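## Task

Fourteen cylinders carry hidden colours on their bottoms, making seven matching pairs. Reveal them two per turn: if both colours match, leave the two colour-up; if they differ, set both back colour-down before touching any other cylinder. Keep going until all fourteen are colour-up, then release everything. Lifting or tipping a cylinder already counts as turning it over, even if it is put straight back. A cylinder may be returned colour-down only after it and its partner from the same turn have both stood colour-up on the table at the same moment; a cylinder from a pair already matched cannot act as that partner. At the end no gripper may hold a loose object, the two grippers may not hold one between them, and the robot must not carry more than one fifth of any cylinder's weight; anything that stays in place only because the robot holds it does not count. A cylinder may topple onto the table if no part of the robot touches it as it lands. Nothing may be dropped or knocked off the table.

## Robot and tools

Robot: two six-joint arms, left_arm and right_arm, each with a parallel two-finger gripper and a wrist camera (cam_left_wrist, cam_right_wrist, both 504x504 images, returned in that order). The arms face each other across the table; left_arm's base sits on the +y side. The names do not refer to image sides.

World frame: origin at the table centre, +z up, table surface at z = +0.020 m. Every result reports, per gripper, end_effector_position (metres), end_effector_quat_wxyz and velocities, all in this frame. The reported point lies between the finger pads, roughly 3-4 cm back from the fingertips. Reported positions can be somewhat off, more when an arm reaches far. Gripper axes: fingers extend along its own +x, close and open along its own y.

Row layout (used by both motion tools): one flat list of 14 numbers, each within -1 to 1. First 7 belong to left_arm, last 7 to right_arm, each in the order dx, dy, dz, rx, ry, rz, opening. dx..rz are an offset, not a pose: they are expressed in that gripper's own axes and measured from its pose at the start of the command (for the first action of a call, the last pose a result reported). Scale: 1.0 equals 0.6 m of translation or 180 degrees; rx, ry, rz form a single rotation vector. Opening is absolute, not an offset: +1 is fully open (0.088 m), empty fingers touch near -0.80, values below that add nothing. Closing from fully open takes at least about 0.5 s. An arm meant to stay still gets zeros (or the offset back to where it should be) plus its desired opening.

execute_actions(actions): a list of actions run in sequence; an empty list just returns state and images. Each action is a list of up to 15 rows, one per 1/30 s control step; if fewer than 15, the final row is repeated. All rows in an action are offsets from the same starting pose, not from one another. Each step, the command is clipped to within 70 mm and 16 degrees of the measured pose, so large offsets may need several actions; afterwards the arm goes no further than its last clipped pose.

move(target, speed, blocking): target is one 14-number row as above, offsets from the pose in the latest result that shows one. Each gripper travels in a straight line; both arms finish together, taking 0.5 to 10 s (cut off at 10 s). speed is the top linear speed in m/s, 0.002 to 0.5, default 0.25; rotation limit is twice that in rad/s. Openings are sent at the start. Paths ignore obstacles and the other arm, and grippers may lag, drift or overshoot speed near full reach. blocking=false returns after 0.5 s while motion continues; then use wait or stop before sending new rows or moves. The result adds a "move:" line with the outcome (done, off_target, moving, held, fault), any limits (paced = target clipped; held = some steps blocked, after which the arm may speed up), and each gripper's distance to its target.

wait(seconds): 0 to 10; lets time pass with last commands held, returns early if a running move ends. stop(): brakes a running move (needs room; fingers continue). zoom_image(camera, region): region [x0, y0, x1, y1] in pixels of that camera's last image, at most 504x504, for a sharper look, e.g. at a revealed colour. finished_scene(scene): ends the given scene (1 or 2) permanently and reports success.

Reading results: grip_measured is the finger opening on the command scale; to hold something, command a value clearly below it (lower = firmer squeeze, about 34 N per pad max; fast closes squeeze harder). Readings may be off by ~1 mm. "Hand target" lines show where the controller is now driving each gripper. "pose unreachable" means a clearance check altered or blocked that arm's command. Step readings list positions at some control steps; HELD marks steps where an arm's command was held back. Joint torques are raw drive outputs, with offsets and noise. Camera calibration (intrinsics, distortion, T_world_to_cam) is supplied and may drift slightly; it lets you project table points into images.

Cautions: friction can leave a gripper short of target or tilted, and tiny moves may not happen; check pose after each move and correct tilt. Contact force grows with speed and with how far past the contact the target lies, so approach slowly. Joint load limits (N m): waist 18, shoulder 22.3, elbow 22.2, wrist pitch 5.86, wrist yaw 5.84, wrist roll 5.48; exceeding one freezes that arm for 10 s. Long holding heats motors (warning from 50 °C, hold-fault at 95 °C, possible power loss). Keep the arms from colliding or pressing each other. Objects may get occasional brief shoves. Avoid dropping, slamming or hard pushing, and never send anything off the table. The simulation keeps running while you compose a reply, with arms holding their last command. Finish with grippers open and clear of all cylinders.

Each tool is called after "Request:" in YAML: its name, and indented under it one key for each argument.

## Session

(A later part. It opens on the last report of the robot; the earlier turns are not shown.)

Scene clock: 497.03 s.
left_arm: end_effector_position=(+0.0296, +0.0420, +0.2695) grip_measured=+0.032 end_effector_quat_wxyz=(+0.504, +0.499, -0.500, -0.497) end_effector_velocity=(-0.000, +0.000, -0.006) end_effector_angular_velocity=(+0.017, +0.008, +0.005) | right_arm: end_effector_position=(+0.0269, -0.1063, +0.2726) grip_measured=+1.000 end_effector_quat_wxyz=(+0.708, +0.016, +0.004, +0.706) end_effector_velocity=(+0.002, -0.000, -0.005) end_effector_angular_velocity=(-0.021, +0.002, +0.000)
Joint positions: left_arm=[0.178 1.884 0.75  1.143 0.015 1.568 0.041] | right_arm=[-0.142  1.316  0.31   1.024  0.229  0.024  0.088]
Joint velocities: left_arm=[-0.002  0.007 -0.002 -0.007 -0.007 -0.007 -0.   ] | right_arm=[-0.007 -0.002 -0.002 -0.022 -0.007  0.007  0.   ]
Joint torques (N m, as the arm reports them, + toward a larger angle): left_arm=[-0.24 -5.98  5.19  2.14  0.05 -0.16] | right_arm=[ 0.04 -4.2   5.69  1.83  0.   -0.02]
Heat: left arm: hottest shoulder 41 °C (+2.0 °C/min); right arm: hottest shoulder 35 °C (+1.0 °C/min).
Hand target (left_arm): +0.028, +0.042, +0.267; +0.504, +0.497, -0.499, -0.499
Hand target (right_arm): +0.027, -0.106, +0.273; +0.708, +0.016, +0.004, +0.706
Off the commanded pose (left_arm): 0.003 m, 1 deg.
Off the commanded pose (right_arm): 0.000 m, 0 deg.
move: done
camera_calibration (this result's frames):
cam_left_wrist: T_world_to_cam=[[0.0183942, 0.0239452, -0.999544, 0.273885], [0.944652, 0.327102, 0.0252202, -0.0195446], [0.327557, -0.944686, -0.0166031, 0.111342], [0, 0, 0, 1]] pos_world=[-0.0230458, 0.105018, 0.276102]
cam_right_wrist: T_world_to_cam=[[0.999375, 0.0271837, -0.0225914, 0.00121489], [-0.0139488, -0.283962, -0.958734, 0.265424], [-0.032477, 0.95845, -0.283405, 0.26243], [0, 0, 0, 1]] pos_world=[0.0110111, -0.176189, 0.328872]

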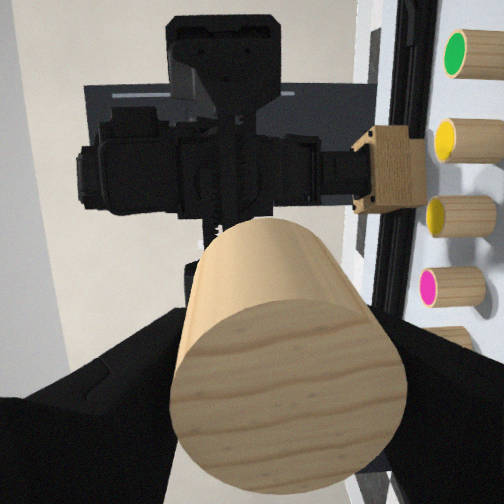

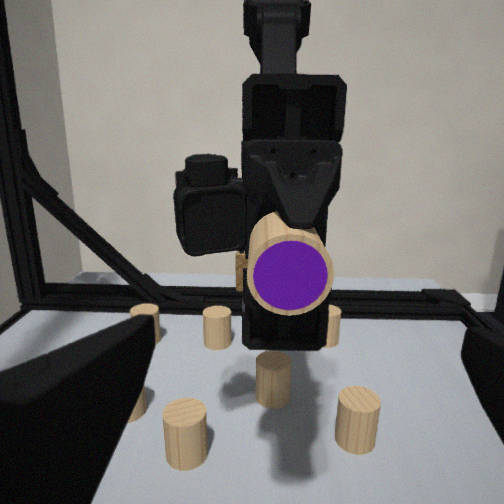

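Request:
move:
  target: [0,0,0,0,0,0,-0.4,0.177,0.002,-0.015,0,0,0,1]
  speed: 0.15

Request:
move:
  target: [0,0,0,0,0,0,-0.4,0,0,0,0,0,0,-0.4]

Request:
move:
  target: [0,0,0,0,0,0,1,0,0,0,0,0,0,-0.4]

Request:
move:
  target: [0,0,0,0,0,0,1,-0.135,0,0,0,0,0,-0.4]

Request:
move:
  target: [-0.169,-0.184,-0.143,0,0,-0.5,0.5,-0.103,-0.422,-0.238,0,0.506,0,-0.4]
  speed: 0.4

Scene clock: 501.73 s.
left_arm: end_effector_position=(+0.0296, +0.0421, +0.2690) grip_measured=+0.032 end_effector_quat_wxyz=(+0.504, +0.499, -0.500, -0.497) end_effector_velocity=(-0.000, +0.001, -0.001) end_effector_angular_velocity=(+0.007, -0.007, +0.005) | right_arm: end_effector_position=(+0.0253, -0.0036, +0.2671) grip_measured=+1.000 end_effector_quat_wxyz=(+0.708, +0.017, +0.002, +0.706) end_effector_velocity=(-0.003, +0.003, -0.000) end_effector_angular_velocity=(-0.002, -0.008, +0.019)
Joint positions: left_arm=[0.178 1.885 0.749 1.143 0.015 1.568 0.041] | right_arm=[-0.212  1.745  0.678  1.09   0.158  0.024  0.088]
Joint velocities: left_arm=[-0.002 -0.002 -0.002 -0.007 -0.007  0.007 -0.   ] | right_arm=[-0.002  0.007  0.012 -0.007 -0.022 -0.007  0.   ]
Joint torques (N m, as the arm reports them, + toward a larger angle): left_arm=[-0.02 -6.77  5.49  1.7  -0.01 -0.05] | right_arm=[-0.24 -6.02  6.8   1.59 -0.13  0.01]
Heat: left arm: hottest shoulder 41 °C (+2.0 °C/min); right arm: hottest shoulder 34 °C (+0.0 °C/min).
Hand target (left_arm): +0.030, +0.042, +0.270; +0.504, +0.499, -0.500, -0.497
Hand target (right_arm): +0.026, -0.000, +0.265; +0.708, +0.016, +0.004, +0.706
Off the commanded pose (left_arm): 0.001 m, 0 deg.
Off the commanded pose (right_arm): 0.004 m, 0 deg.
move: done
camera_calibration (this result's frames):
cam_left_wrist: T_world_to_cam=[[0.0183783, 0.0247076, -0.999526, 0.273348], [0.944653, 0.327083, 0.0254546, -0.0195978], [0.327556, -0.944673, -0.0173289, 0.111539], [0, 0, 0, 1]] pos_world=[-0.0230459, 0.105024, 0.27565]
cam_right_wrist: T_world_to_cam=[[0.999398, 0.0268865, -0.0219159, -0.000281269], [-0.0135252, -0.279755, -0.959976, 0.289705], [-0.0319415, 0.959695, -0.279223, 0.161213], [0, 0, 0, 1]] pos_world=[0.00934881, -0.0736612, 0.323118]

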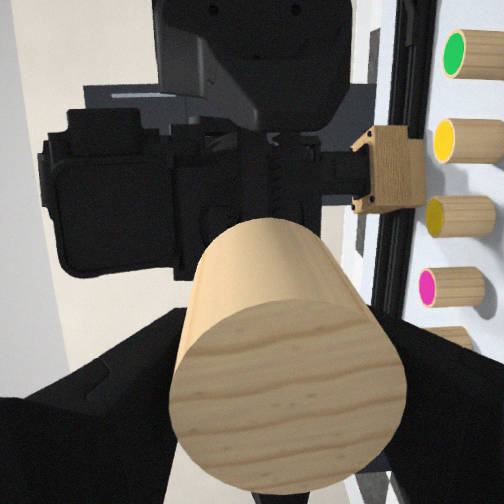

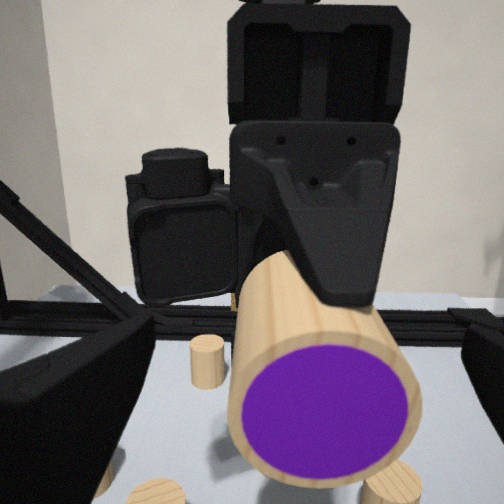

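Scene clock: 502.23 s.
left_arm: end_effector_position=(+0.0297, +0.0420, +0.2687) grip_measured=+0.032 end_effector_quat_wxyz=(+0.504, +0.499, -0.499, -0.497) end_effector_velocity=(-0.000, +0.000, -0.004) end_effector_angular_velocity=(+0.012, +0.008, +0.005) | right_arm: end_effector_position=(+0.0252, -0.0035, +0.2673) grip_measured=+0.029 end_effector_quat_wxyz=(+0.708, +0.018, +0.002, +0.706) end_effector_velocity=(-0.002, -0.002, -0.007) end_effector_angular_velocity=(-0.027, -0.012, +0.010)
Joint positions: left_arm=[0.178 1.885 0.749 1.143 0.014 1.568 0.041] | right_arm=[-0.212  1.745  0.678  1.09   0.158  0.024  0.04 ]
Joint velocities: left_arm=[-0.002  0.002 -0.002 -0.007 -0.007 -0.007  0.   ] | right_arm=[ 0.002 -0.002 -0.007 -0.022 -0.007 -0.007 -0.   ]
Joint torques (N m, as the arm reports them, + toward a larger angle): left_arm=[-0.07 -6.5   5.48  1.74  0.03 -0.03] | right_arm=[ 0.01 -7.43  5.39  1.84  0.02  0.  ]
Heat: left arm: hottest shoulder 41 °C (+2.0 °C/min); right arm: hottest shoulder 34 °C (+0.0 °C/min).
Hand target (left_arm): +0.030, +0.042, +0.269; +0.504, +0.499, -0.499, -0.497
Hand target (right_arm): +0.025, -0.004, +0.267; +0.708, +0.017, +0.002, +0.706
Off the commanded pose (left_arm): 0.000 m, 0 deg.
Off the commanded pose (right_arm): 0.000 m, 0 deg.
move: done
camera_calibration (this result's frames):
cam_left_wrist: T_world_to_cam=[[0.0183375, 0.0254839, -0.999507, 0.273052], [0.944404, 0.327784, 0.0256839, -0.0197769], [0.328277, -0.944409, -0.0180564, 0.11164], [0, 0, 0, 1]] pos_world=[-0.0229785, 0.104958, 0.275441]
cam_right_wrist: T_world_to_cam=[[0.999376, 0.0276571, -0.0219482, -0.000142557], [-0.0133529, -0.279401, -0.960082, 0.28989], [-0.0326854, 0.959776, -0.278857, 0.161106], [0, 0, 0, 1]] pos_world=[0.00927917, -0.0736261, 0.32324]

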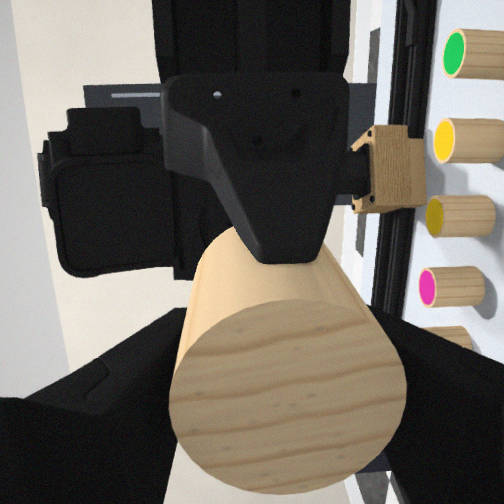

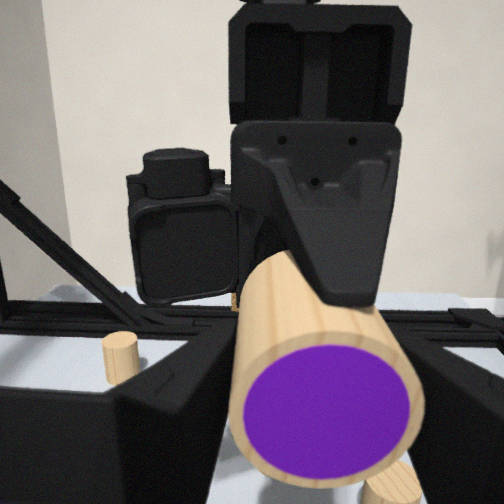

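Scene clock: 502.93 s.
left_arm: end_effector_position=(+0.0297, +0.0420, +0.2687) grip_measured=+1.000 end_effector_quat_wxyz=(+0.504, +0.499, -0.499, -0.497) end_effector_velocity=(-0.002, +0.001, -0.001) end_effector_angular_velocity=(+0.007, +0.007, -0.010) | right_arm: end_effector_position=(+0.0252, -0.0035, +0.2673) grip_measured=+0.029 end_effector_quat_wxyz=(+0.708, +0.018, +0.002, +0.706) end_effector_velocity=(-0.002, -0.000, -0.005) end_effector_angular_velocity=(-0.022, -0.011, +0.019)
Joint positions: left_arm=[0.178 1.885 0.749 1.143 0.014 1.568 0.088] | right_arm=[-0.212  1.745  0.678  1.09   0.158  0.024  0.04 ]
Joint velocities: left_arm=[-0.002 -0.002 -0.002 -0.007  0.007 -0.007  0.   ] | right_arm=[-0.002 -0.002 -0.002 -0.022 -0.022 -0.007 -0.   ]
Joint torques (N m, as the arm reports them, + toward a larger angle): left_arm=[-0.01 -6.64  5.47  1.73  0.   -0.05] | right_arm=[ 0.04 -7.4   5.47  1.85  0.02  0.  ]
Heat: left arm: hottest shoulder 41 °C (+2.0 °C/min); right arm: hottest shoulder 34 °C (+0.0 °C/min).
Hand target (left_arm): +0.030, +0.042, +0.269; +0.504, +0.499, -0.499, -0.497
Hand target (right_arm): +0.025, -0.004, +0.267; +0.708, +0.018, +0.002, +0.706
Off the commanded pose (left_arm): 0.000 m, 0 deg.
Off the commanded pose (right_arm): 0.000 m, 0 deg.
move: done
camera_calibration (this result's frames):
cam_left_wrist: T_world_to_cam=[[0.0183375, 0.0254839, -0.999507, 0.273052], [0.944404, 0.327784, 0.0256839, -0.0197769], [0.328277, -0.944409, -0.0180564, 0.11164], [0, 0, 0, 1]] pos_world=[-0.0229785, 0.104958, 0.275441]
cam_right_wrist: T_world_to_cam=[[0.999376, 0.0276571, -0.0219482, -0.000142557], [-0.0133529, -0.279401, -0.960082, 0.28989], [-0.0326854, 0.959776, -0.278857, 0.161106], [0, 0, 0, 1]] pos_world=[0.00927917, -0.0736261, 0.32324]

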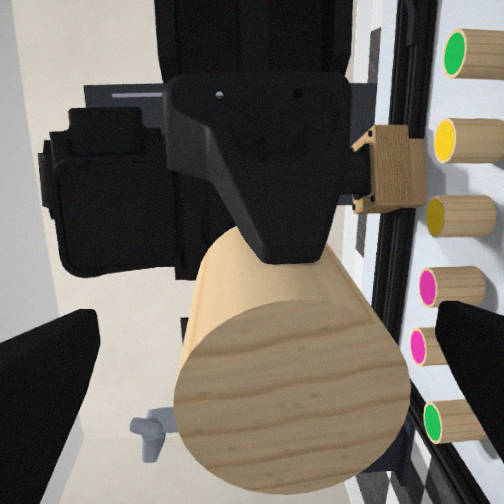

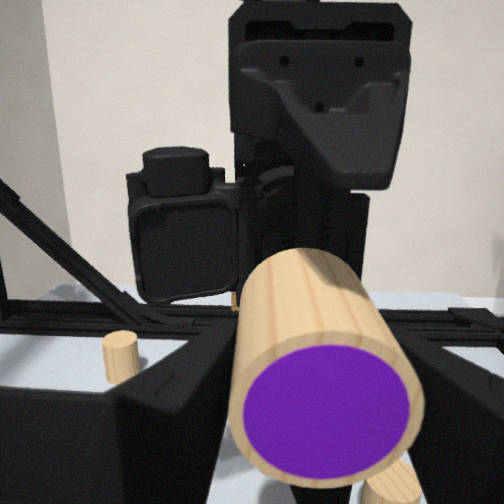

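Scene clock: 503.87 s.
left_arm: end_effector_position=(+0.0297, +0.0420, +0.2687) grip_measured=+1.000 end_effector_quat_wxyz=(+0.504, +0.499, -0.499, -0.497) end_effector_velocity=(-0.000, -0.001, +0.002) end_effector_angular_velocity=(-0.002, +0.007, +0.005) | right_arm: end_effector_position=(+0.0251, -0.0813, +0.2665) grip_measured=+0.028 end_effector_quat_wxyz=(+0.707, +0.019, +0.002, +0.707) end_effector_velocity=(+0.000, -0.002, -0.001) end_effector_angular_velocity=(-0.012, -0.010, +0.005)
Joint positions: left_arm=[0.178 1.885 0.749 1.143 0.014 1.568 0.088] | right_arm=[-0.159  1.471  0.38   1.115  0.21   0.024  0.04 ]
Joint velocities: left_arm=[-0.002 -0.002  0.007 -0.007 -0.007 -0.007  0.   ] | right_arm=[-0.002 -0.017 -0.007 -0.022 -0.007 -0.007 -0.   ]
Joint torques (N m, as the arm reports them, + toward a larger angle): left_arm=[ 0.03 -6.64  5.53  1.75 -0.01 -0.02] | right_arm=[ 0.2  -6.31  3.93  1.74  0.11 -0.02]
Heat: left arm: hottest shoulder 41 °C (+2.0 °C/min); right arm: hottest shoulder 35 °C (+1.0 °C/min).
Hand target (left_arm): +0.030, +0.042, +0.269; +0.504, +0.499, -0.499, -0.497
Hand target (right_arm): +0.025, -0.084, +0.266; +0.707, +0.017, +0.002, +0.707
Off the commanded pose (left_arm): 0.000 m, 0 deg.
Off the commanded pose (right_arm): 0.003 m, 0 deg.
move: done
camera_calibration (this result's frames):
cam_left_wrist: T_world_to_cam=[[0.0183375, 0.0254839, -0.999507, 0.273052], [0.944404, 0.327784, 0.0256839, -0.0197769], [0.328277, -0.944409, -0.0180564, 0.11164], [0, 0, 0, 1]] pos_world=[-0.0229785, 0.104958, 0.275441]
cam_right_wrist: T_world_to_cam=[[0.999318, 0.0284798, -0.0235014, 0.00258942], [-0.0146839, -0.277463, -0.960624, 0.26777], [-0.0338792, 0.960314, -0.276855, 0.235077], [0, 0, 0, 1]] pos_world=[0.00930846, -0.151525, 0.322369]

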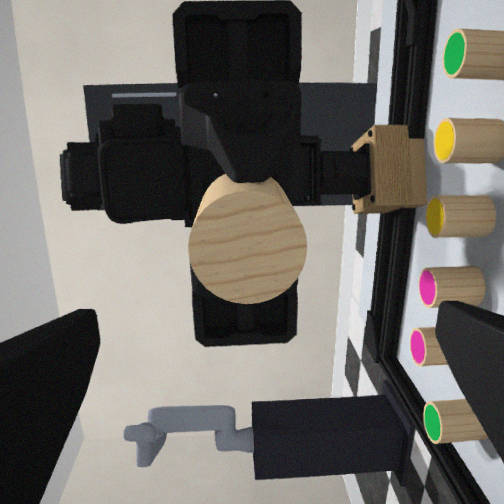

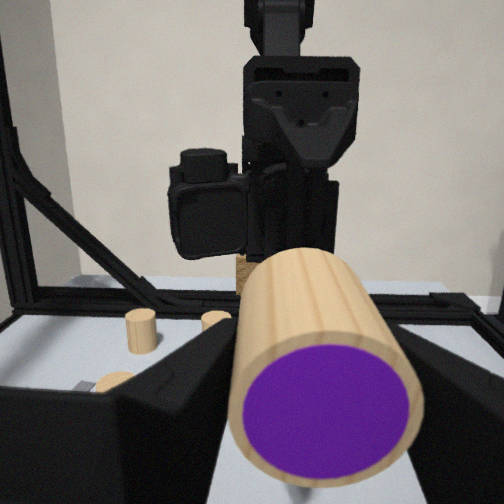

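Scene clock: 506.47 s.
left_arm: end_effector_position=(+0.1120, +0.1440, +0.1581) grip_measured=+0.500 end_effector_quat_wxyz=(+0.010, +0.703, +0.001, -0.711) end_effector_velocity=(-0.001, +0.004, -0.002) end_effector_angular_velocity=(+0.028, -0.000, +0.020) | right_arm: end_effector_position=(+0.2733, -0.1404, +0.1198) grip_measured=+0.026 end_effector_quat_wxyz=(+0.502, -0.490, +0.504, +0.503) end_effector_velocity=(-0.000, -0.004, -0.003) end_effector_angular_velocity=(-0.018, +0.021, +0.015)
Joint positions: left_arm=[ 0.398  2.051  1.525 -1.035  0.014  1.797  0.064] | right_arm=[-0.945  2.026  1.432 -0.976 -0.019 -0.564  0.04 ]
Joint velocities: left_arm=[-0.002  0.007  0.002 -0.022 -0.007 -0.022 -0.   ] | right_arm=[-0.007  0.012  0.007 -0.022 -0.007 -0.022 -0.   ]
Joint torques (N m, as the arm reports them, + toward a larger angle): left_arm=[ 0.13 -6.95  6.9   0.   -0.11  0.12] | right_arm=[-0.08 -7.87  6.76 -0.07  0.12 -0.19]
Heat: left arm: hottest shoulder 41 °C (+2.0 °C/min); right arm: hottest shoulder 35 °C (+0.0 °C/min).
Hand target (left_arm): +0.114, +0.143, +0.157; +0.008, +0.705, +0.002, -0.709
Hand target (right_arm): +0.275, -0.139, +0.117; +0.499, -0.493, +0.505, +0.503
Off the commanded pose (left_arm): 0.003 m, 1 deg.
Off the commanded pose (right_arm): 0.005 m, 1 deg.
move: done
camera_calibration (this result's frames):
cam_left_wrist: T_world_to_cam=[[0.0066073, 0.999798, 0.0190014, -0.141656], [0.950329, -0.0121912, 0.311009, -0.124892], [0.311178, 0.0160026, -0.950217, 0.189896], [0, 0, 0, 1]] pos_world=[0.0605333, 0.137066, 0.221977]
cam_right_wrist: T_world_to_cam=[[0.999011, -0.00704239, -0.0438965, -0.249648], [0.00597283, -0.957162, 0.289491, -0.136834], [-0.0440548, -0.289467, -0.956174, 0.168344], [0, 0, 0, 1]] pos_world=[0.257634, -0.0840003, 0.18962]

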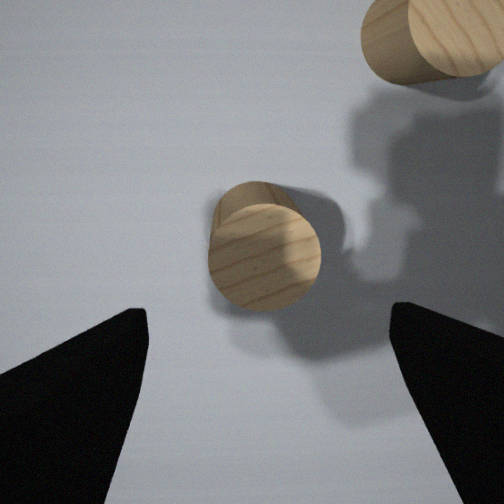

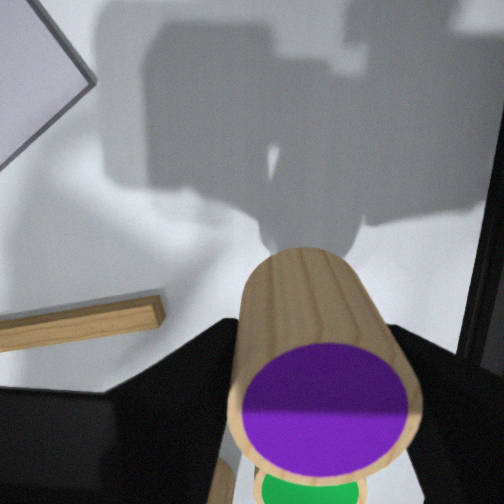

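Request:
execute_actions:
  actions: []

Scene clock: 514.97 s.
left_arm: end_effector_position=(+0.1120, +0.1441, +0.1577) grip_measured=+0.500 end_effector_quat_wxyz=(+0.009, +0.703, +0.001, -0.711) end_effector_velocity=(+0.000, -0.002, -0.000) end_effector_angular_velocity=(-0.009, +0.005, +0.010) | right_arm: end_effector_position=(+0.2734, -0.1405, +0.1194) grip_measured=+0.025 end_effector_quat_wxyz=(+0.501, -0.491, +0.505, +0.503) end_effector_velocity=(-0.003, -0.001, +0.000) end_effector_angular_velocity=(-0.002, +0.010, +0.010)
Joint positions: left_arm=[ 0.398  2.052  1.526 -1.036  0.013  1.797  0.063] | right_arm=[-0.945  2.028  1.433 -0.977 -0.018 -0.565  0.04 ]
Joint velocities: left_arm=[ 0.002  0.002  0.002  0.007  0.007 -0.007 -0.   ] | right_arm=[ 0.002 -0.002 -0.002 -0.007 -0.007 -0.007  0.   ]
Joint torques (N m, as the arm reports them, + toward a larger angle): left_arm=[ 0.11 -7.17  6.74  0.   -0.12  0.12] | right_arm=[-0.09 -8.    6.71 -0.1   0.08 -0.19]
Heat: left arm: hottest shoulder 41 °C (+2.0 °C/min); right arm: hottest shoulder 36 °C (+0.0 °C/min).
Hand target (left_arm): +0.114, +0.143, +0.157; +0.008, +0.705, +0.002, -0.709
Hand target (right_arm): +0.275, -0.139, +0.117; +0.499, -0.493, +0.505, +0.503
Off the commanded pose (left_arm): 0.003 m, 1 deg.
Off the commanded pose (right_arm): 0.005 m, 1 deg.
camera_calibration (this result's frames):
cam_left_wrist: T_world_to_cam=[[0.00660544, 0.999759, 0.0209437, -0.142073], [0.950355, -0.0127921, 0.310904, -0.124701], [0.311097, 0.0178503, -0.950211, 0.18927], [0, 0, 0, 1]] pos_world=[0.0605674, 0.137065, 0.221592]
cam_right_wrist: T_world_to_cam=[[0.998996, -0.00675028, -0.0442793, -0.249654], [0.00645279, -0.956576, 0.291411, -0.13708], [-0.0443237, -0.291404, -0.955573, 0.167665], [0, 0, 0, 1]] pos_world=[0.25772, -0.0839545, 0.189108]

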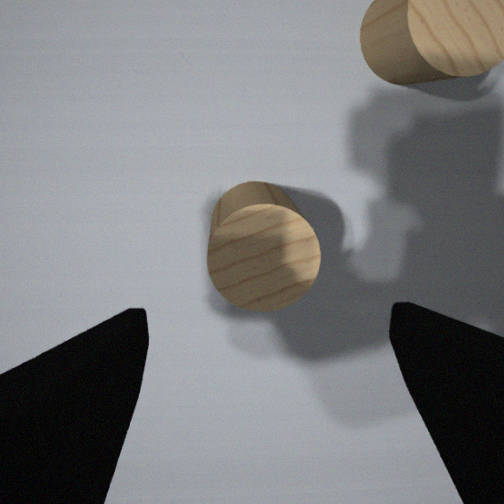

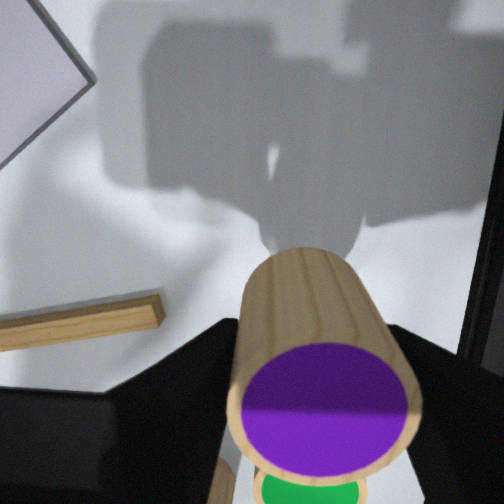

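Request:
move:
  target: [0.145,-0.004,-0.006,0,0,0,0.5, 0.077,0,0,0,0.004,-0.005,-0.4]
  speed: 0.1

Request:
move:
  target: [0,0,0,0,0,0,-0.4, 0,0,0,0,0,0,0.4]

Request:
move:
  target: [-0.15,0,0,0,0,0,-0.4, -0.15,0,0,0,0,0,0.4]

Request:
move:
  target: [-0.18,0.178,0.145,0,0,0.503,-0.4, -0.16,0.41,0.05,0,-0.497,0,1]
  speed: 0.4

Scene clock: 518.97 s.
left_arm: end_effector_position=(+0.1146, +0.1441, +0.0748) grip_measured=+0.500 end_effector_quat_wxyz=(+0.013, +0.704, -0.001, -0.710) end_effector_velocity=(-0.000, +0.001, -0.001) end_effector_angular_velocity=(-0.000, -0.007, +0.034) | right_arm: end_effector_position=(+0.2755, -0.1366, +0.0817) grip_measured=+0.025 end_effector_quat_wxyz=(+0.509, -0.496, +0.495, +0.500) end_effector_velocity=(-0.001, -0.002, +0.000) end_effector_angular_velocity=(-0.002, +0.010, +0.005)
Joint positions: left_arm=[ 0.404  2.18   1.366 -0.74   0.013  1.802  0.063] | right_arm=[-0.938  2.086  1.359 -0.823 -0.001 -0.561  0.04 ]
Joint velocities: left_arm=[-0.002 -0.002 -0.007  0.007 -0.007 -0.037  0.   ] | right_arm=[-0.002 -0.002 -0.002 -0.007 -0.007 -0.007 -0.   ]
Joint torques (N m, as the arm reports them, + toward a larger angle): left_arm=[ 0.34 -7.24  4.73  0.45  0.08  0.1 ] | right_arm=[ 0.32 -7.93  3.65  0.47  0.08  0.17]
Heat: left arm: hottest shoulder 42 °C (+3.0 °C/min); right arm: hottest shoulder 36 °C (+1.0 °C/min).
Hand target (left_arm): +0.115, +0.146, +0.071; +0.010, +0.703, +0.001, -0.711
Hand target (right_arm): +0.272, -0.140, +0.073; +0.502, -0.498, +0.504, +0.496
Off the commanded pose (left_arm): 0.004 m, 1 deg.
Off the commanded pose (right_arm): 0.010 m, 1 deg.
move: off_target (right_arm)
camera_calibration (this result's frames):
cam_left_wrist: T_world_to_cam=[[0.00542359, 0.999909, 0.0123924, -0.13959], [0.94968, -0.00903146, 0.313093, -0.101992], [0.313176, 0.0100707, -0.949642, 0.110476], [0, 0, 0, 1]] pos_world=[0.0630188, 0.137544, 0.138576]
cam_right_wrist: T_world_to_cam=[[0.999812, -0.0032238, -0.019117, -0.255219], [0.00233203, -0.958918, 0.283672, -0.120912], [-0.0192461, -0.283664, -0.958731, 0.127261], [0, 0, 0, 1]] pos_world=[0.257902, -0.0806678, 0.151429]

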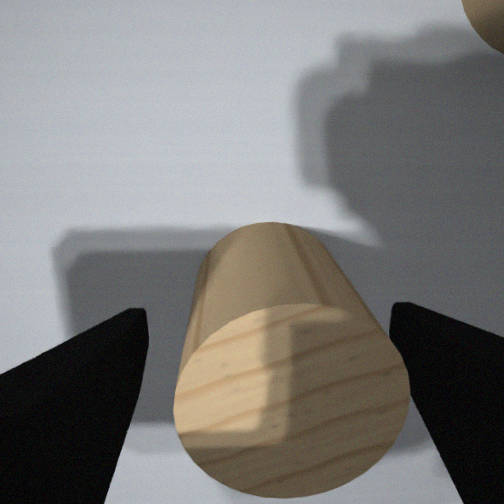

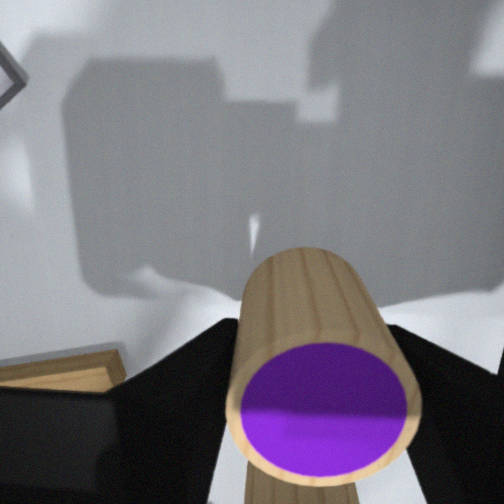

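Scene clock: 519.63 s.
left_arm: end_effector_position=(+0.1145, +0.1443, +0.0747) grip_measured=+0.033 end_effector_quat_wxyz=(+0.013, +0.704, -0.001, -0.710) end_effector_velocity=(+0.001, +0.004, -0.001) end_effector_angular_velocity=(+0.014, -0.004, +0.010) | right_arm: end_effector_position=(+0.2755, -0.1366, +0.0817) grip_measured=+0.398 end_effector_quat_wxyz=(+0.509, -0.496, +0.495, +0.500) end_effector_velocity=(+0.001, +0.001, +0.002) end_effector_angular_velocity=(+0.014, -0.001, +0.005)
Joint positions: left_arm=[ 0.404  2.18   1.366 -0.741  0.013  1.802  0.041] | right_arm=[-0.938  2.086  1.359 -0.823 -0.001 -0.561  0.059]
Joint velocities: left_arm=[ 0.002 -0.002 -0.007 -0.007 -0.007 -0.007 -0.   ] | right_arm=[-0.002 -0.007 -0.002  0.007 -0.007 -0.007  0.001]
Joint torques (N m, as the arm reports them, + toward a larger angle): left_arm=[-0.09 -8.14  5.15  0.27  0.06  0.  ] | right_arm=[ 0.02 -9.57  5.01  0.11 -0.05 -0.02]
Heat: left arm: hottest shoulder 42 °C (+3.0 °C/min); right arm: hottest shoulder 36 °C (+1.0 °C/min).
Hand target (left_arm): +0.115, +0.144, +0.075; +0.013, +0.704, -0.001, -0.710
Hand target (right_arm): +0.276, -0.137, +0.082; +0.509, -0.496, +0.495, +0.500
Off the commanded pose (left_arm): 0.000 m, 0 deg.
Off the commanded pose (right_arm): 0.000 m, 0 deg.
move: done
camera_calibration (this result's frames):
cam_left_wrist: T_world_to_cam=[[0.00542598, 0.999899, 0.013131, -0.139805], [0.949738, -0.00926299, 0.312908, -0.101911], [0.312998, 0.0107732, -0.949693, 0.110407], [0, 0, 0, 1]] pos_world=[0.06299, 0.137658, 0.138578]
cam_right_wrist: T_world_to_cam=[[0.999812, -0.0032238, -0.019117, -0.255219], [0.00233203, -0.958918, 0.283672, -0.120912], [-0.0192461, -0.283664, -0.958731, 0.127261], [0, 0, 0, 1]] pos_world=[0.257902, -0.0806678, 0.151429]

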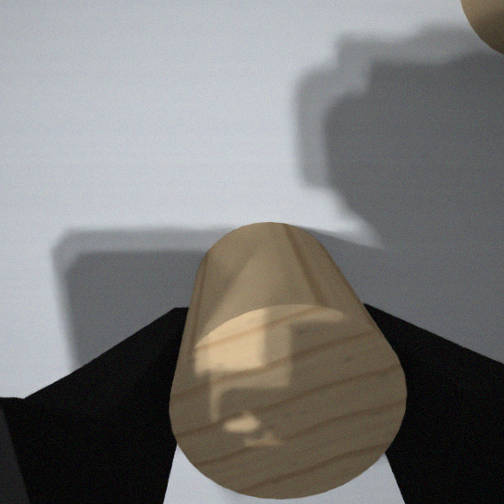

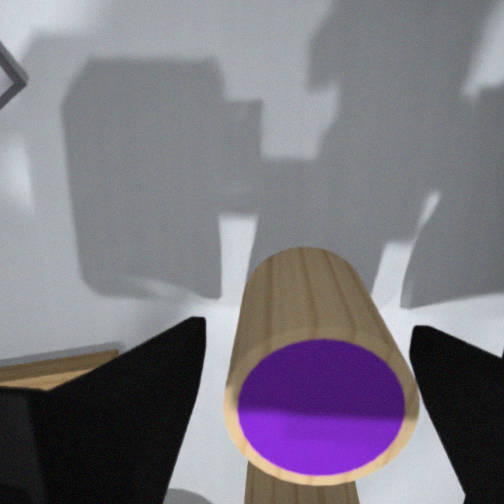

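Scene clock: 520.53 s.
left_arm: end_effector_position=(+0.1136, +0.1480, +0.1584) grip_measured=+0.033 end_effector_quat_wxyz=(+0.007, +0.702, +0.005, -0.712) end_effector_velocity=(+0.001, +0.004, +0.001) end_effector_angular_velocity=(+0.018, -0.003, +0.010) | right_arm: end_effector_position=(+0.2734, -0.1399, +0.1678) grip_measured=+0.400 end_effector_quat_wxyz=(+0.505, -0.497, +0.499, +0.499) end_effector_velocity=(+0.001, -0.002, +0.004) end_effector_angular_velocity=(-0.002, +0.010, +0.000)
Joint positions: left_arm=[ 0.404  2.046  1.519 -1.044  0.013  1.802  0.041] | right_arm=[-0.938  1.972  1.552 -1.141 -0.001 -0.561  0.059]
Joint velocities: left_arm=[ 0.002 -0.002  0.002 -0.022 -0.007 -0.007 -0.   ] | right_arm=[-0.007 -0.002  0.012 -0.022 -0.007 -0.007 -0.   ]
Joint torques (N m, as the arm reports them, + toward a larger angle): left_arm=[ 0.17 -8.75  6.9  -0.06  0.07  0.04] | right_arm=[-0.04 -9.59  7.21 -0.15 -0.04 -0.03]
Heat: left arm: hottest shoulder 42 °C (+3.0 °C/min); right arm: hottest shoulder 36 °C (+1.0 °C/min).
Hand target (left_arm): +0.115, +0.145, +0.164; +0.012, +0.704, -0.001, -0.710
Hand target (right_arm): +0.275, -0.138, +0.172; +0.509, -0.496, +0.495, +0.500
Off the commanded pose (left_arm): 0.007 m, 1 deg.
Off the commanded pose (right_arm): 0.004 m, 1 deg.
move: done
camera_calibration (this result's frames):
cam_left_wrist: T_world_to_cam=[[0.00551066, 0.999564, 0.0290086, -0.14709], [0.950988, -0.0142076, 0.308902, -0.125935], [0.30918, 0.0258845, -0.950651, 0.188454], [0, 0, 0, 1]] pos_world=[0.0623075, 0.140358, 0.222322]
cam_right_wrist: T_world_to_cam=[[0.999691, -0.0034136, -0.0246392, -0.250556], [0.00393011, -0.956422, 0.291963, -0.149959], [-0.0245621, -0.29197, -0.956112, 0.208735], [0, 0, 0, 1]] pos_world=[0.256195, -0.083335, 0.237183]

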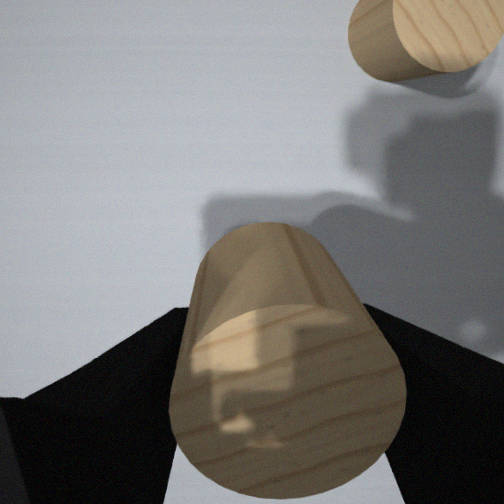

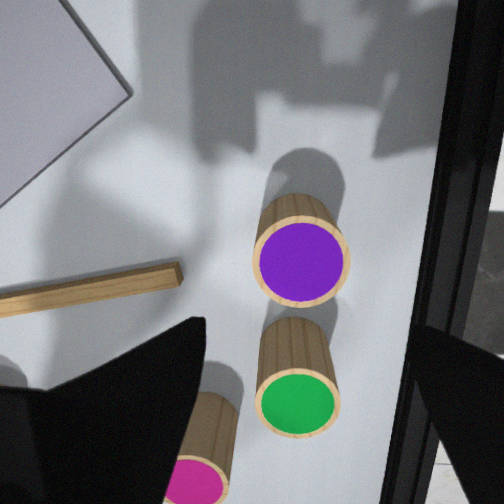

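Scene clock: 523.13 s.
left_arm: end_effector_position=(+0.0293, +0.0418, +0.2692) grip_measured=+0.033 end_effector_quat_wxyz=(+0.506, +0.497, -0.500, -0.498) end_effector_velocity=(-0.002, -0.001, -0.004) end_effector_angular_velocity=(+0.012, +0.008, -0.000) | right_arm: end_effector_position=(+0.0276, -0.1094, +0.2721) grip_measured=+1.000 end_effector_quat_wxyz=(+0.707, +0.014, +0.001, +0.707) end_effector_velocity=(-0.002, -0.000, +0.001) end_effector_angular_velocity=(+0.017, -0.018, +0.009)
Joint positions: left_arm=[0.177 1.887 0.75  1.147 0.015 1.564 0.041] | right_arm=[-0.143  1.304  0.297  1.027  0.226  0.017  0.088]
Joint velocities: left_arm=[-0.007  0.007  0.002 -0.007 -0.007 -0.007 -0.   ] | right_arm=[ 0.002  0.012 -0.007  0.037 -0.007 -0.022  0.   ]
Joint torques (N m, as the arm reports them, + toward a larger angle): left_arm=[-0.29 -6.01  5.63  2.08 -0.2  -0.15] | right_arm=[ 0.5  -3.27  4.15  1.95  0.1  -0.13]
Heat: left arm: hottest shoulder 42 °C (+3.0 °C/min); right arm: hottest shoulder 36 °C (+1.0 °C/min).
Hand target (left_arm): +0.029, +0.041, +0.268; +0.508, +0.497, -0.498, -0.497
Hand target (right_arm): +0.028, -0.111, +0.264; +0.708, +0.004, +0.003, +0.707
Off the commanded pose (left_arm): 0.002 m, 1 deg.
Off the commanded pose (right_arm): 0.009 m, 2 deg.
move: off_target (right_arm)
camera_calibration (this result's frames):
cam_left_wrist: T_world_to_cam=[[0.0146427, 0.0220041, -0.999651, 0.273861], [0.945001, 0.326392, 0.0210267, -0.0180896], [0.32674, -0.944978, -0.0160146, 0.111066], [0, 0, 0, 1]] pos_world=[-0.023205, 0.104833, 0.275924]
cam_right_wrist: T_world_to_cam=[[0.999472, 0.0286116, -0.015369, -0.00122702], [-0.00668529, -0.281837, -0.959439, 0.264365], [-0.0317827, 0.959036, -0.281497, 0.264751], [0, 0, 0, 1]] pos_world=[0.0114082, -0.179363, 0.32815]

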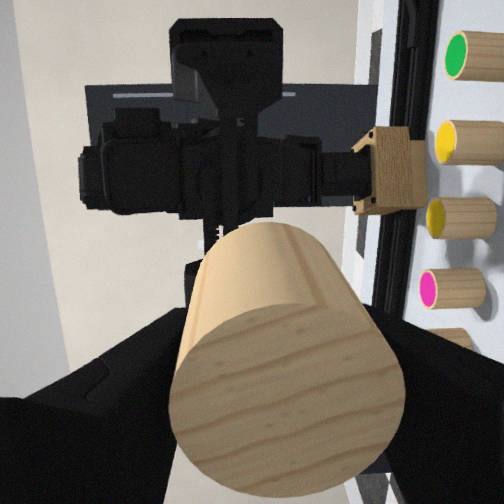

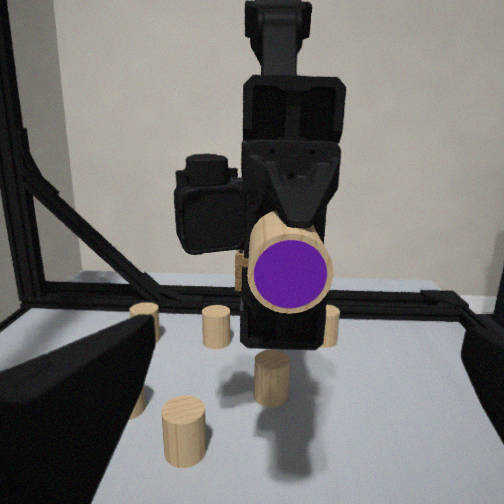

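Request:
move:
  target: [0,0,0,0,0,0,-0.4, 0.182,0,-0.015,0,0.005,0,1]
  speed: 0.15

Request:
move:
  target: [0,0,0,0,0,0,-0.4, 0,0,0,0,0,0,-0.4]

Request:
move:
  target: [0,0,0,0,0,0,1, 0,0,0,0,0,0,-0.4]

Request:
move:
  target: [0,0,0,0,0,0,1, -0.135,0,0,0,0,0,-0.4]

Request:
move:
  target: [-0.485,-0.185,0.133,0,0,-0.5,0.5, 0.018,-0.42,-0.2,0,0.505,0,-0.4]
  speed: 0.4

Scene clock: 527.77 s.
left_arm: end_effector_position=(+0.0292, +0.0417, +0.2690) grip_measured=+0.032 end_effector_quat_wxyz=(+0.506, +0.497, -0.499, -0.498) end_effector_velocity=(-0.000, +0.002, -0.003) end_effector_angular_velocity=(+0.012, +0.008, +0.005) | right_arm: end_effector_position=(+0.0273, -0.0035, +0.2670) grip_measured=+1.000 end_effector_quat_wxyz=(+0.708, +0.009, +0.003, +0.707) end_effector_velocity=(+0.002, +0.001, -0.005) end_effector_angular_velocity=(-0.022, +0.004, +0.000)
Joint positions: left_arm=[0.177 1.888 0.75  1.148 0.015 1.563 0.041] | right_arm=[-0.219  1.735  0.68   1.063  0.15   0.016  0.088]
Joint velocities: left_arm=[-0.002 -0.002 -0.007 -0.007 -0.007 -0.007 -0.   ] | right_arm=[-0.007  0.002  0.002 -0.022 -0.007  0.007  0.   ]
Joint torques (N m, as the arm reports them, + toward a larger angle): left_arm=[-0.04 -6.78  5.49  1.69  0.01 -0.02] | right_arm=[-0.29 -6.1   6.72  1.68 -0.09  0.09]
Heat: left arm: hottest shoulder 42 °C (+2.0 °C/min); right arm: hottest shoulder 36 °C (+0.0 °C/min).
Hand target (left_arm): +0.029, +0.042, +0.269; +0.506, +0.497, -0.500, -0.498
Hand target (right_arm): +0.028, -0.000, +0.265; +0.707, +0.009, +0.006, +0.707
Off the commanded pose (left_arm): 0.000 m, 0 deg.
Off the commanded pose (right_arm): 0.004 m, 0 deg.
move: done
camera_calibration (this result's frames):
cam_left_wrist: T_world_to_cam=[[0.0142575, 0.0220019, -0.999656, 0.273603], [0.94501, 0.326388, 0.0206618, -0.0178481], [0.32673, -0.94498, -0.0161385, 0.111075], [0, 0, 0, 1]] pos_world=[-0.0233258, 0.104769, 0.27567]
cam_right_wrist: T_world_to_cam=[[0.999543, 0.0276858, -0.0121244, -0.00483252], [-0.00350053, -0.292406, -0.956288, 0.288331], [-0.0300208, 0.955893, -0.292176, 0.164588], [0, 0, 0, 1]] pos_world=[0.0107807, -0.0728849, 0.323757]

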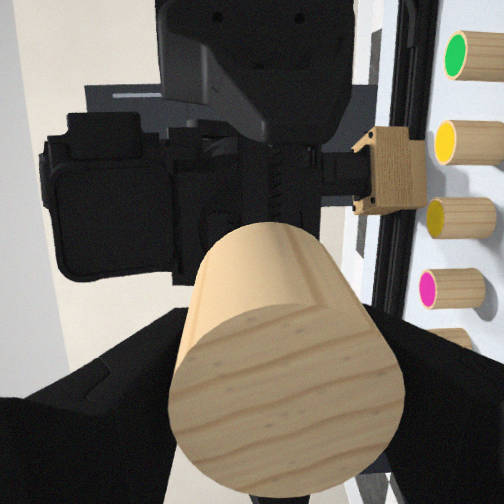

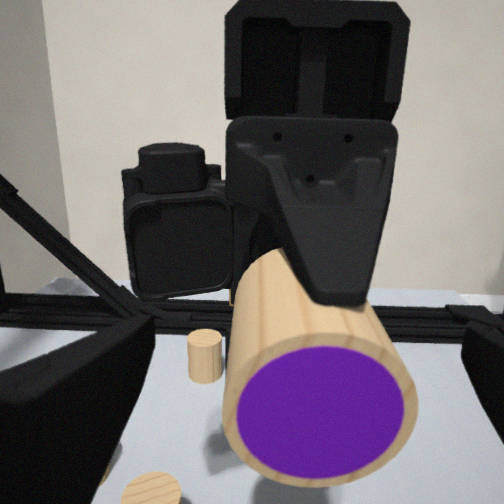

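Scene clock: 528.27 s.
left_arm: end_effector_position=(+0.0298, +0.0418, +0.2688) grip_measured=+0.032 end_effector_quat_wxyz=(+0.506, +0.497, -0.499, -0.498) end_effector_velocity=(-0.000, -0.000, +0.004) end_effector_angular_velocity=(-0.012, +0.007, +0.005) | right_arm: end_effector_position=(+0.0263, -0.0035, +0.2672) grip_measured=+0.030 end_effector_quat_wxyz=(+0.706, +0.009, +0.003, +0.708) end_effector_velocity=(+0.005, -0.001, -0.000) end_effector_angular_velocity=(+0.002, +0.008, -0.015)
Joint positions: left_arm=[0.178 1.888 0.75  1.148 0.014 1.563 0.041] | right_arm=[-0.218  1.735  0.681  1.063  0.149  0.016  0.04 ]
Joint velocities: left_arm=[-0.002 -0.002  0.002  0.007 -0.007 -0.007 -0.   ] | right_arm=[-0.007 -0.002 -0.007  0.007  0.007  0.007 -0.   ]
Joint torques (N m, as the arm reports them, + toward a larger angle): left_arm=[-0.22 -6.7   5.49  1.73 -0.01 -0.04] | right_arm=[-0.09 -7.4   5.44  1.84  0.06  0.01]
Heat: left arm: hottest shoulder 42 °C (+2.0 °C/min); right arm: hottest shoulder 36 °C (+0.0 °C/min).
Hand target (left_arm): +0.029, +0.042, +0.269; +0.506, +0.497, -0.499, -0.498
Hand target (right_arm): +0.027, -0.003, +0.267; +0.707, +0.009, +0.003, +0.707
Off the commanded pose (left_arm): 0.001 m, 0 deg.
Off the commanded pose (right_arm): 0.001 m, 0 deg.
move: done
camera_calibration (this result's frames):
cam_left_wrist: T_world_to_cam=[[0.0142119, 0.0224048, -0.999648, 0.273431], [0.944511, 0.327822, 0.0207754, -0.0185175], [0.328172, -0.944474, -0.0165026, 0.110988], [0, 0, 0, 1]] pos_world=[-0.0228192, 0.10477, 0.275551]
cam_right_wrist: T_world_to_cam=[[0.999442, 0.0311218, -0.0121539, -0.00382294], [-0.00253617, -0.292054, -0.956399, 0.288475], [-0.0333145, 0.955895, -0.291812, 0.164592], [0, 0, 0, 1]] pos_world=[0.0100357, -0.0729634, 0.32388]

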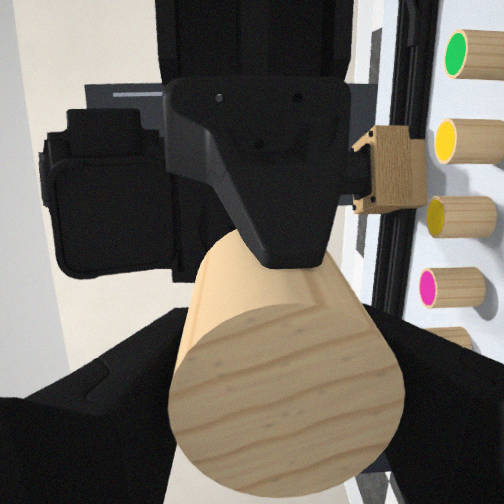

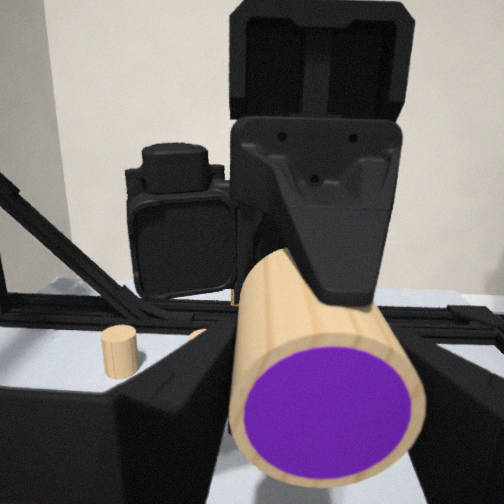

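Scene clock: 528.97 s.
left_arm: end_effector_position=(+0.0298, +0.0418, +0.2688) grip_measured=+1.000 end_effector_quat_wxyz=(+0.506, +0.497, -0.499, -0.498) end_effector_velocity=(-0.002, +0.001, +0.001) end_effector_angular_velocity=(+0.003, -0.022, +0.000) | right_arm: end_effector_position=(+0.0263, -0.0035, +0.2672) grip_measured=+0.028 end_effector_quat_wxyz=(+0.706, +0.009, +0.003, +0.708) end_effector_velocity=(+0.005, -0.001, +0.004) end_effector_angular_velocity=(+0.012, +0.009, -0.015)
Joint positions: left_arm=[0.178 1.888 0.75  1.148 0.014 1.563 0.088] | right_arm=[-0.218  1.735  0.681  1.063  0.149  0.016  0.04 ]
Joint velocities: left_arm=[-0.007 -0.007 -0.002 -0.007 -0.007  0.022  0.   ] | right_arm=[-0.007 -0.007 -0.002  0.007  0.007  0.007 -0.   ]
Joint torques (N m, as the arm reports them, + toward a larger angle): left_arm=[-0.11 -6.61  5.6   1.73 -0.03 -0.04] | right_arm=[ 0.06 -7.35  5.44  1.85  0.    0.  ]
Heat: left arm: hottest shoulder 42 °C (+2.0 °C/min); right arm: hottest shoulder 36 °C (+0.0 °C/min).
Hand target (left_arm): +0.030, +0.042, +0.269; +0.506, +0.497, -0.499, -0.498
Hand target (right_arm): +0.026, -0.004, +0.267; +0.706, +0.009, +0.003, +0.708
Off the commanded pose (left_arm): 0.000 m, 0 deg.
Off the commanded pose (right_arm): 0.000 m, 0 deg.
move: done
camera_calibration (this result's frames):
cam_left_wrist: T_world_to_cam=[[0.0142119, 0.0224048, -0.999648, 0.273431], [0.944511, 0.327822, 0.0207754, -0.0185175], [0.328172, -0.944474, -0.0165026, 0.110988], [0, 0, 0, 1]] pos_world=[-0.0228192, 0.10477, 0.275551]
cam_right_wrist: T_world_to_cam=[[0.999442, 0.0311218, -0.0121539, -0.00382294], [-0.00253617, -0.292054, -0.956399, 0.288475], [-0.0333145, 0.955895, -0.291812, 0.164592], [0, 0, 0, 1]] pos_world=[0.0100357, -0.0729634, 0.32388]

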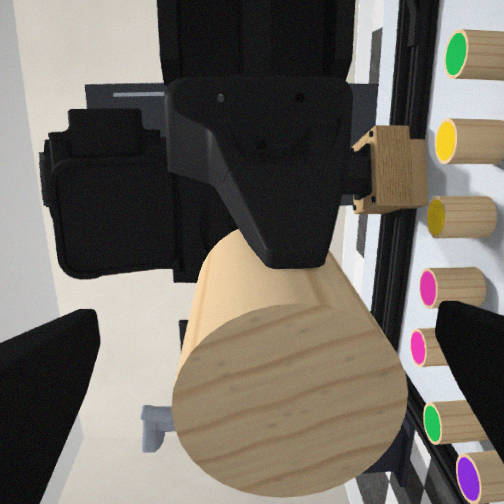

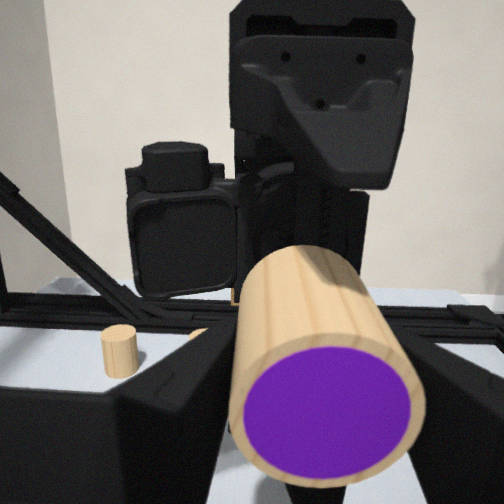

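Scene clock: 529.90 s.
left_arm: end_effector_position=(+0.0298, +0.0418, +0.2688) grip_measured=+1.000 end_effector_quat_wxyz=(+0.506, +0.497, -0.499, -0.498) end_effector_velocity=(-0.002, +0.001, -0.009) end_effector_angular_velocity=(+0.032, +0.008, -0.000) | right_arm: end_effector_position=(+0.0266, -0.0813, +0.2679) grip_measured=+0.028 end_effector_quat_wxyz=(+0.706, +0.011, +0.002, +0.708) end_effector_velocity=(+0.001, -0.003, -0.002) end_effector_angular_velocity=(-0.007, -0.023, -0.005)
Joint positions: left_arm=[0.178 1.888 0.75  1.148 0.014 1.563 0.088] | right_arm=[-0.168  1.45   0.386  1.076  0.198  0.016  0.04 ]
Joint velocities: left_arm=[-0.007  0.002 -0.007 -0.022 -0.007 -0.007  0.   ] | right_arm=[ 0.002 -0.012 -0.012 -0.007  0.007 -0.022 -0.   ]
Joint torques (N m, as the arm reports them, + toward a larger angle): left_arm=[ 0.03 -6.6   5.39  1.74  0.01 -0.04] | right_arm=[ 0.3  -6.01  3.89  1.74  0.1  -0.01]
Heat: left arm: hottest shoulder 42 °C (+2.0 °C/min); right arm: hottest shoulder 36 °C (+0.0 °C/min).
Hand target (left_arm): +0.030, +0.042, +0.269; +0.506, +0.497, -0.499, -0.498
Hand target (right_arm): +0.027, -0.084, +0.266; +0.706, +0.009, +0.003, +0.708
Off the commanded pose (left_arm): 0.000 m, 0 deg.
Off the commanded pose (right_arm): 0.004 m, 0 deg.
move: done
camera_calibration (this result's frames):
cam_left_wrist: T_world_to_cam=[[0.0142119, 0.0224048, -0.999648, 0.273431], [0.944511, 0.327822, 0.0207754, -0.0185175], [0.328172, -0.944474, -0.0165026, 0.110988], [0, 0, 0, 1]] pos_world=[-0.0228192, 0.10477, 0.275551]
cam_right_wrist: T_world_to_cam=[[0.999416, 0.0315474, -0.0131576, -0.00142383], [-0.00348421, -0.288907, -0.957351, 0.267033], [-0.0340032, 0.956837, -0.288628, 0.23839], [0, 0, 0, 1]] pos_world=[0.0104594, -0.150908, 0.324432]

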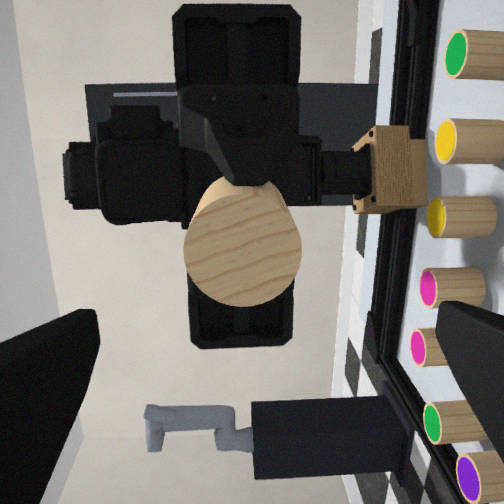

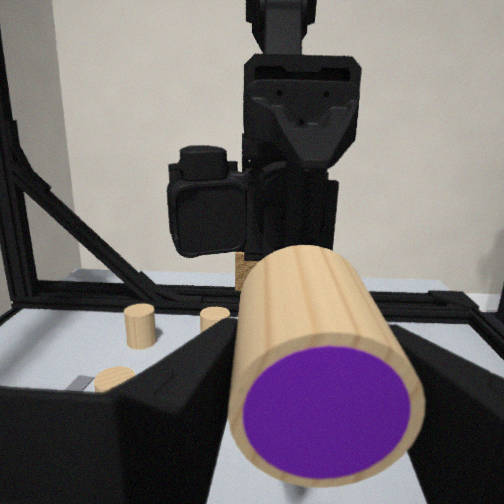

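Scene clock: 532.57 s.
left_arm: end_effector_position=(-0.0524, +0.3319, +0.1541) grip_measured=+0.500 end_effector_quat_wxyz=(+0.008, +0.704, +0.002, -0.710) end_effector_velocity=(+0.002, +0.000, +0.001) end_effector_angular_velocity=(-0.000, -0.008, +0.024) | right_arm: end_effector_position=(+0.2759, -0.0690, +0.1499) grip_measured=+0.026 end_effector_quat_wxyz=(+0.503, -0.495, +0.502, +0.499) end_effector_velocity=(-0.004, -0.007, -0.004) end_effector_angular_velocity=(-0.037, +0.028, +0.020)
Joint positions: left_arm=[-0.216  1.371  0.725 -0.914  0.005  1.185  0.064] | right_arm=[-0.856  2.245  1.9   -1.224 -0.006 -0.477  0.04 ]
Joint velocities: left_arm=[ 0.002 -0.002  0.002 -0.007 -0.007 -0.022 -0.   ] | right_arm=[-0.002  0.012  0.002 -0.037 -0.007 -0.022 -0.   ]
Joint torques (N m, as the arm reports them, + toward a larger angle): left_arm=[-0.31 -2.78  6.79  0.04  0.25 -0.08] | right_arm=[ 0.03 -9.4   7.2  -0.08  0.08 -0.21]
Heat: left arm: hottest shoulder 41 °C (+1.0 °C/min); right arm: hottest shoulder 36 °C (-1.0 °C/min).
Hand target (left_arm): -0.055, +0.330, +0.155; +0.007, +0.702, +0.003, -0.712
Hand target (right_arm): +0.277, -0.068, +0.146; +0.499, -0.499, +0.504, +0.499
Off the commanded pose (left_arm): 0.002 m, 0 deg.
Off the commanded pose (right_arm): 0.006 m, 1 deg.
move: done
camera_calibration (this result's frames):
cam_left_wrist: T_world_to_cam=[[0.00844259, 0.99967, 0.0242514, -0.328987], [0.949662, -0.0156107, 0.312886, 0.035663], [0.313161, 0.0203891, -0.949481, 0.232828], [0, 0, 0, 1]] pos_world=[-0.104003, 0.324688, 0.217886]
cam_right_wrist: T_world_to_cam=[[0.999441, -0.00541441, -0.0329791, -0.252113], [0.00459261, -0.955177, 0.295999, -0.0776152], [-0.0331035, -0.295985, -0.954619, 0.214172], [0, 0, 0, 1]] pos_world=[0.259418, -0.0121097, 0.219112]

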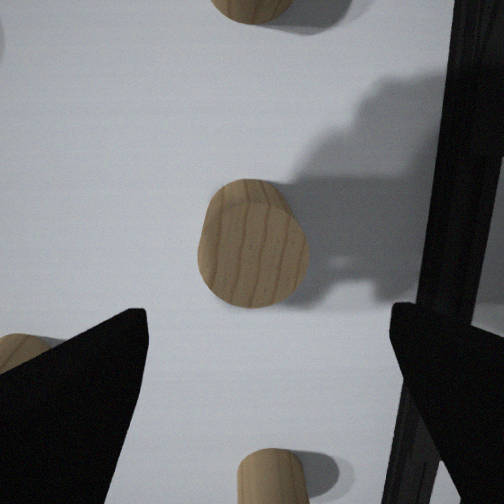

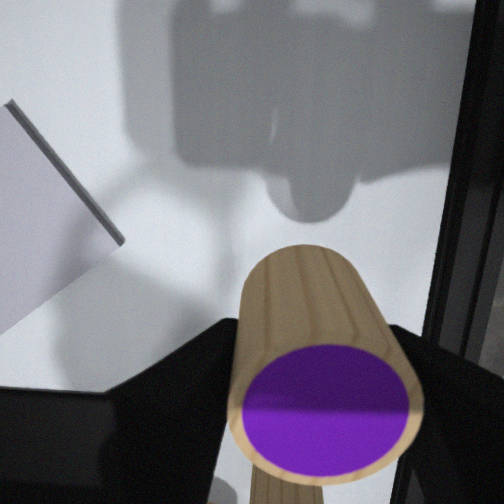

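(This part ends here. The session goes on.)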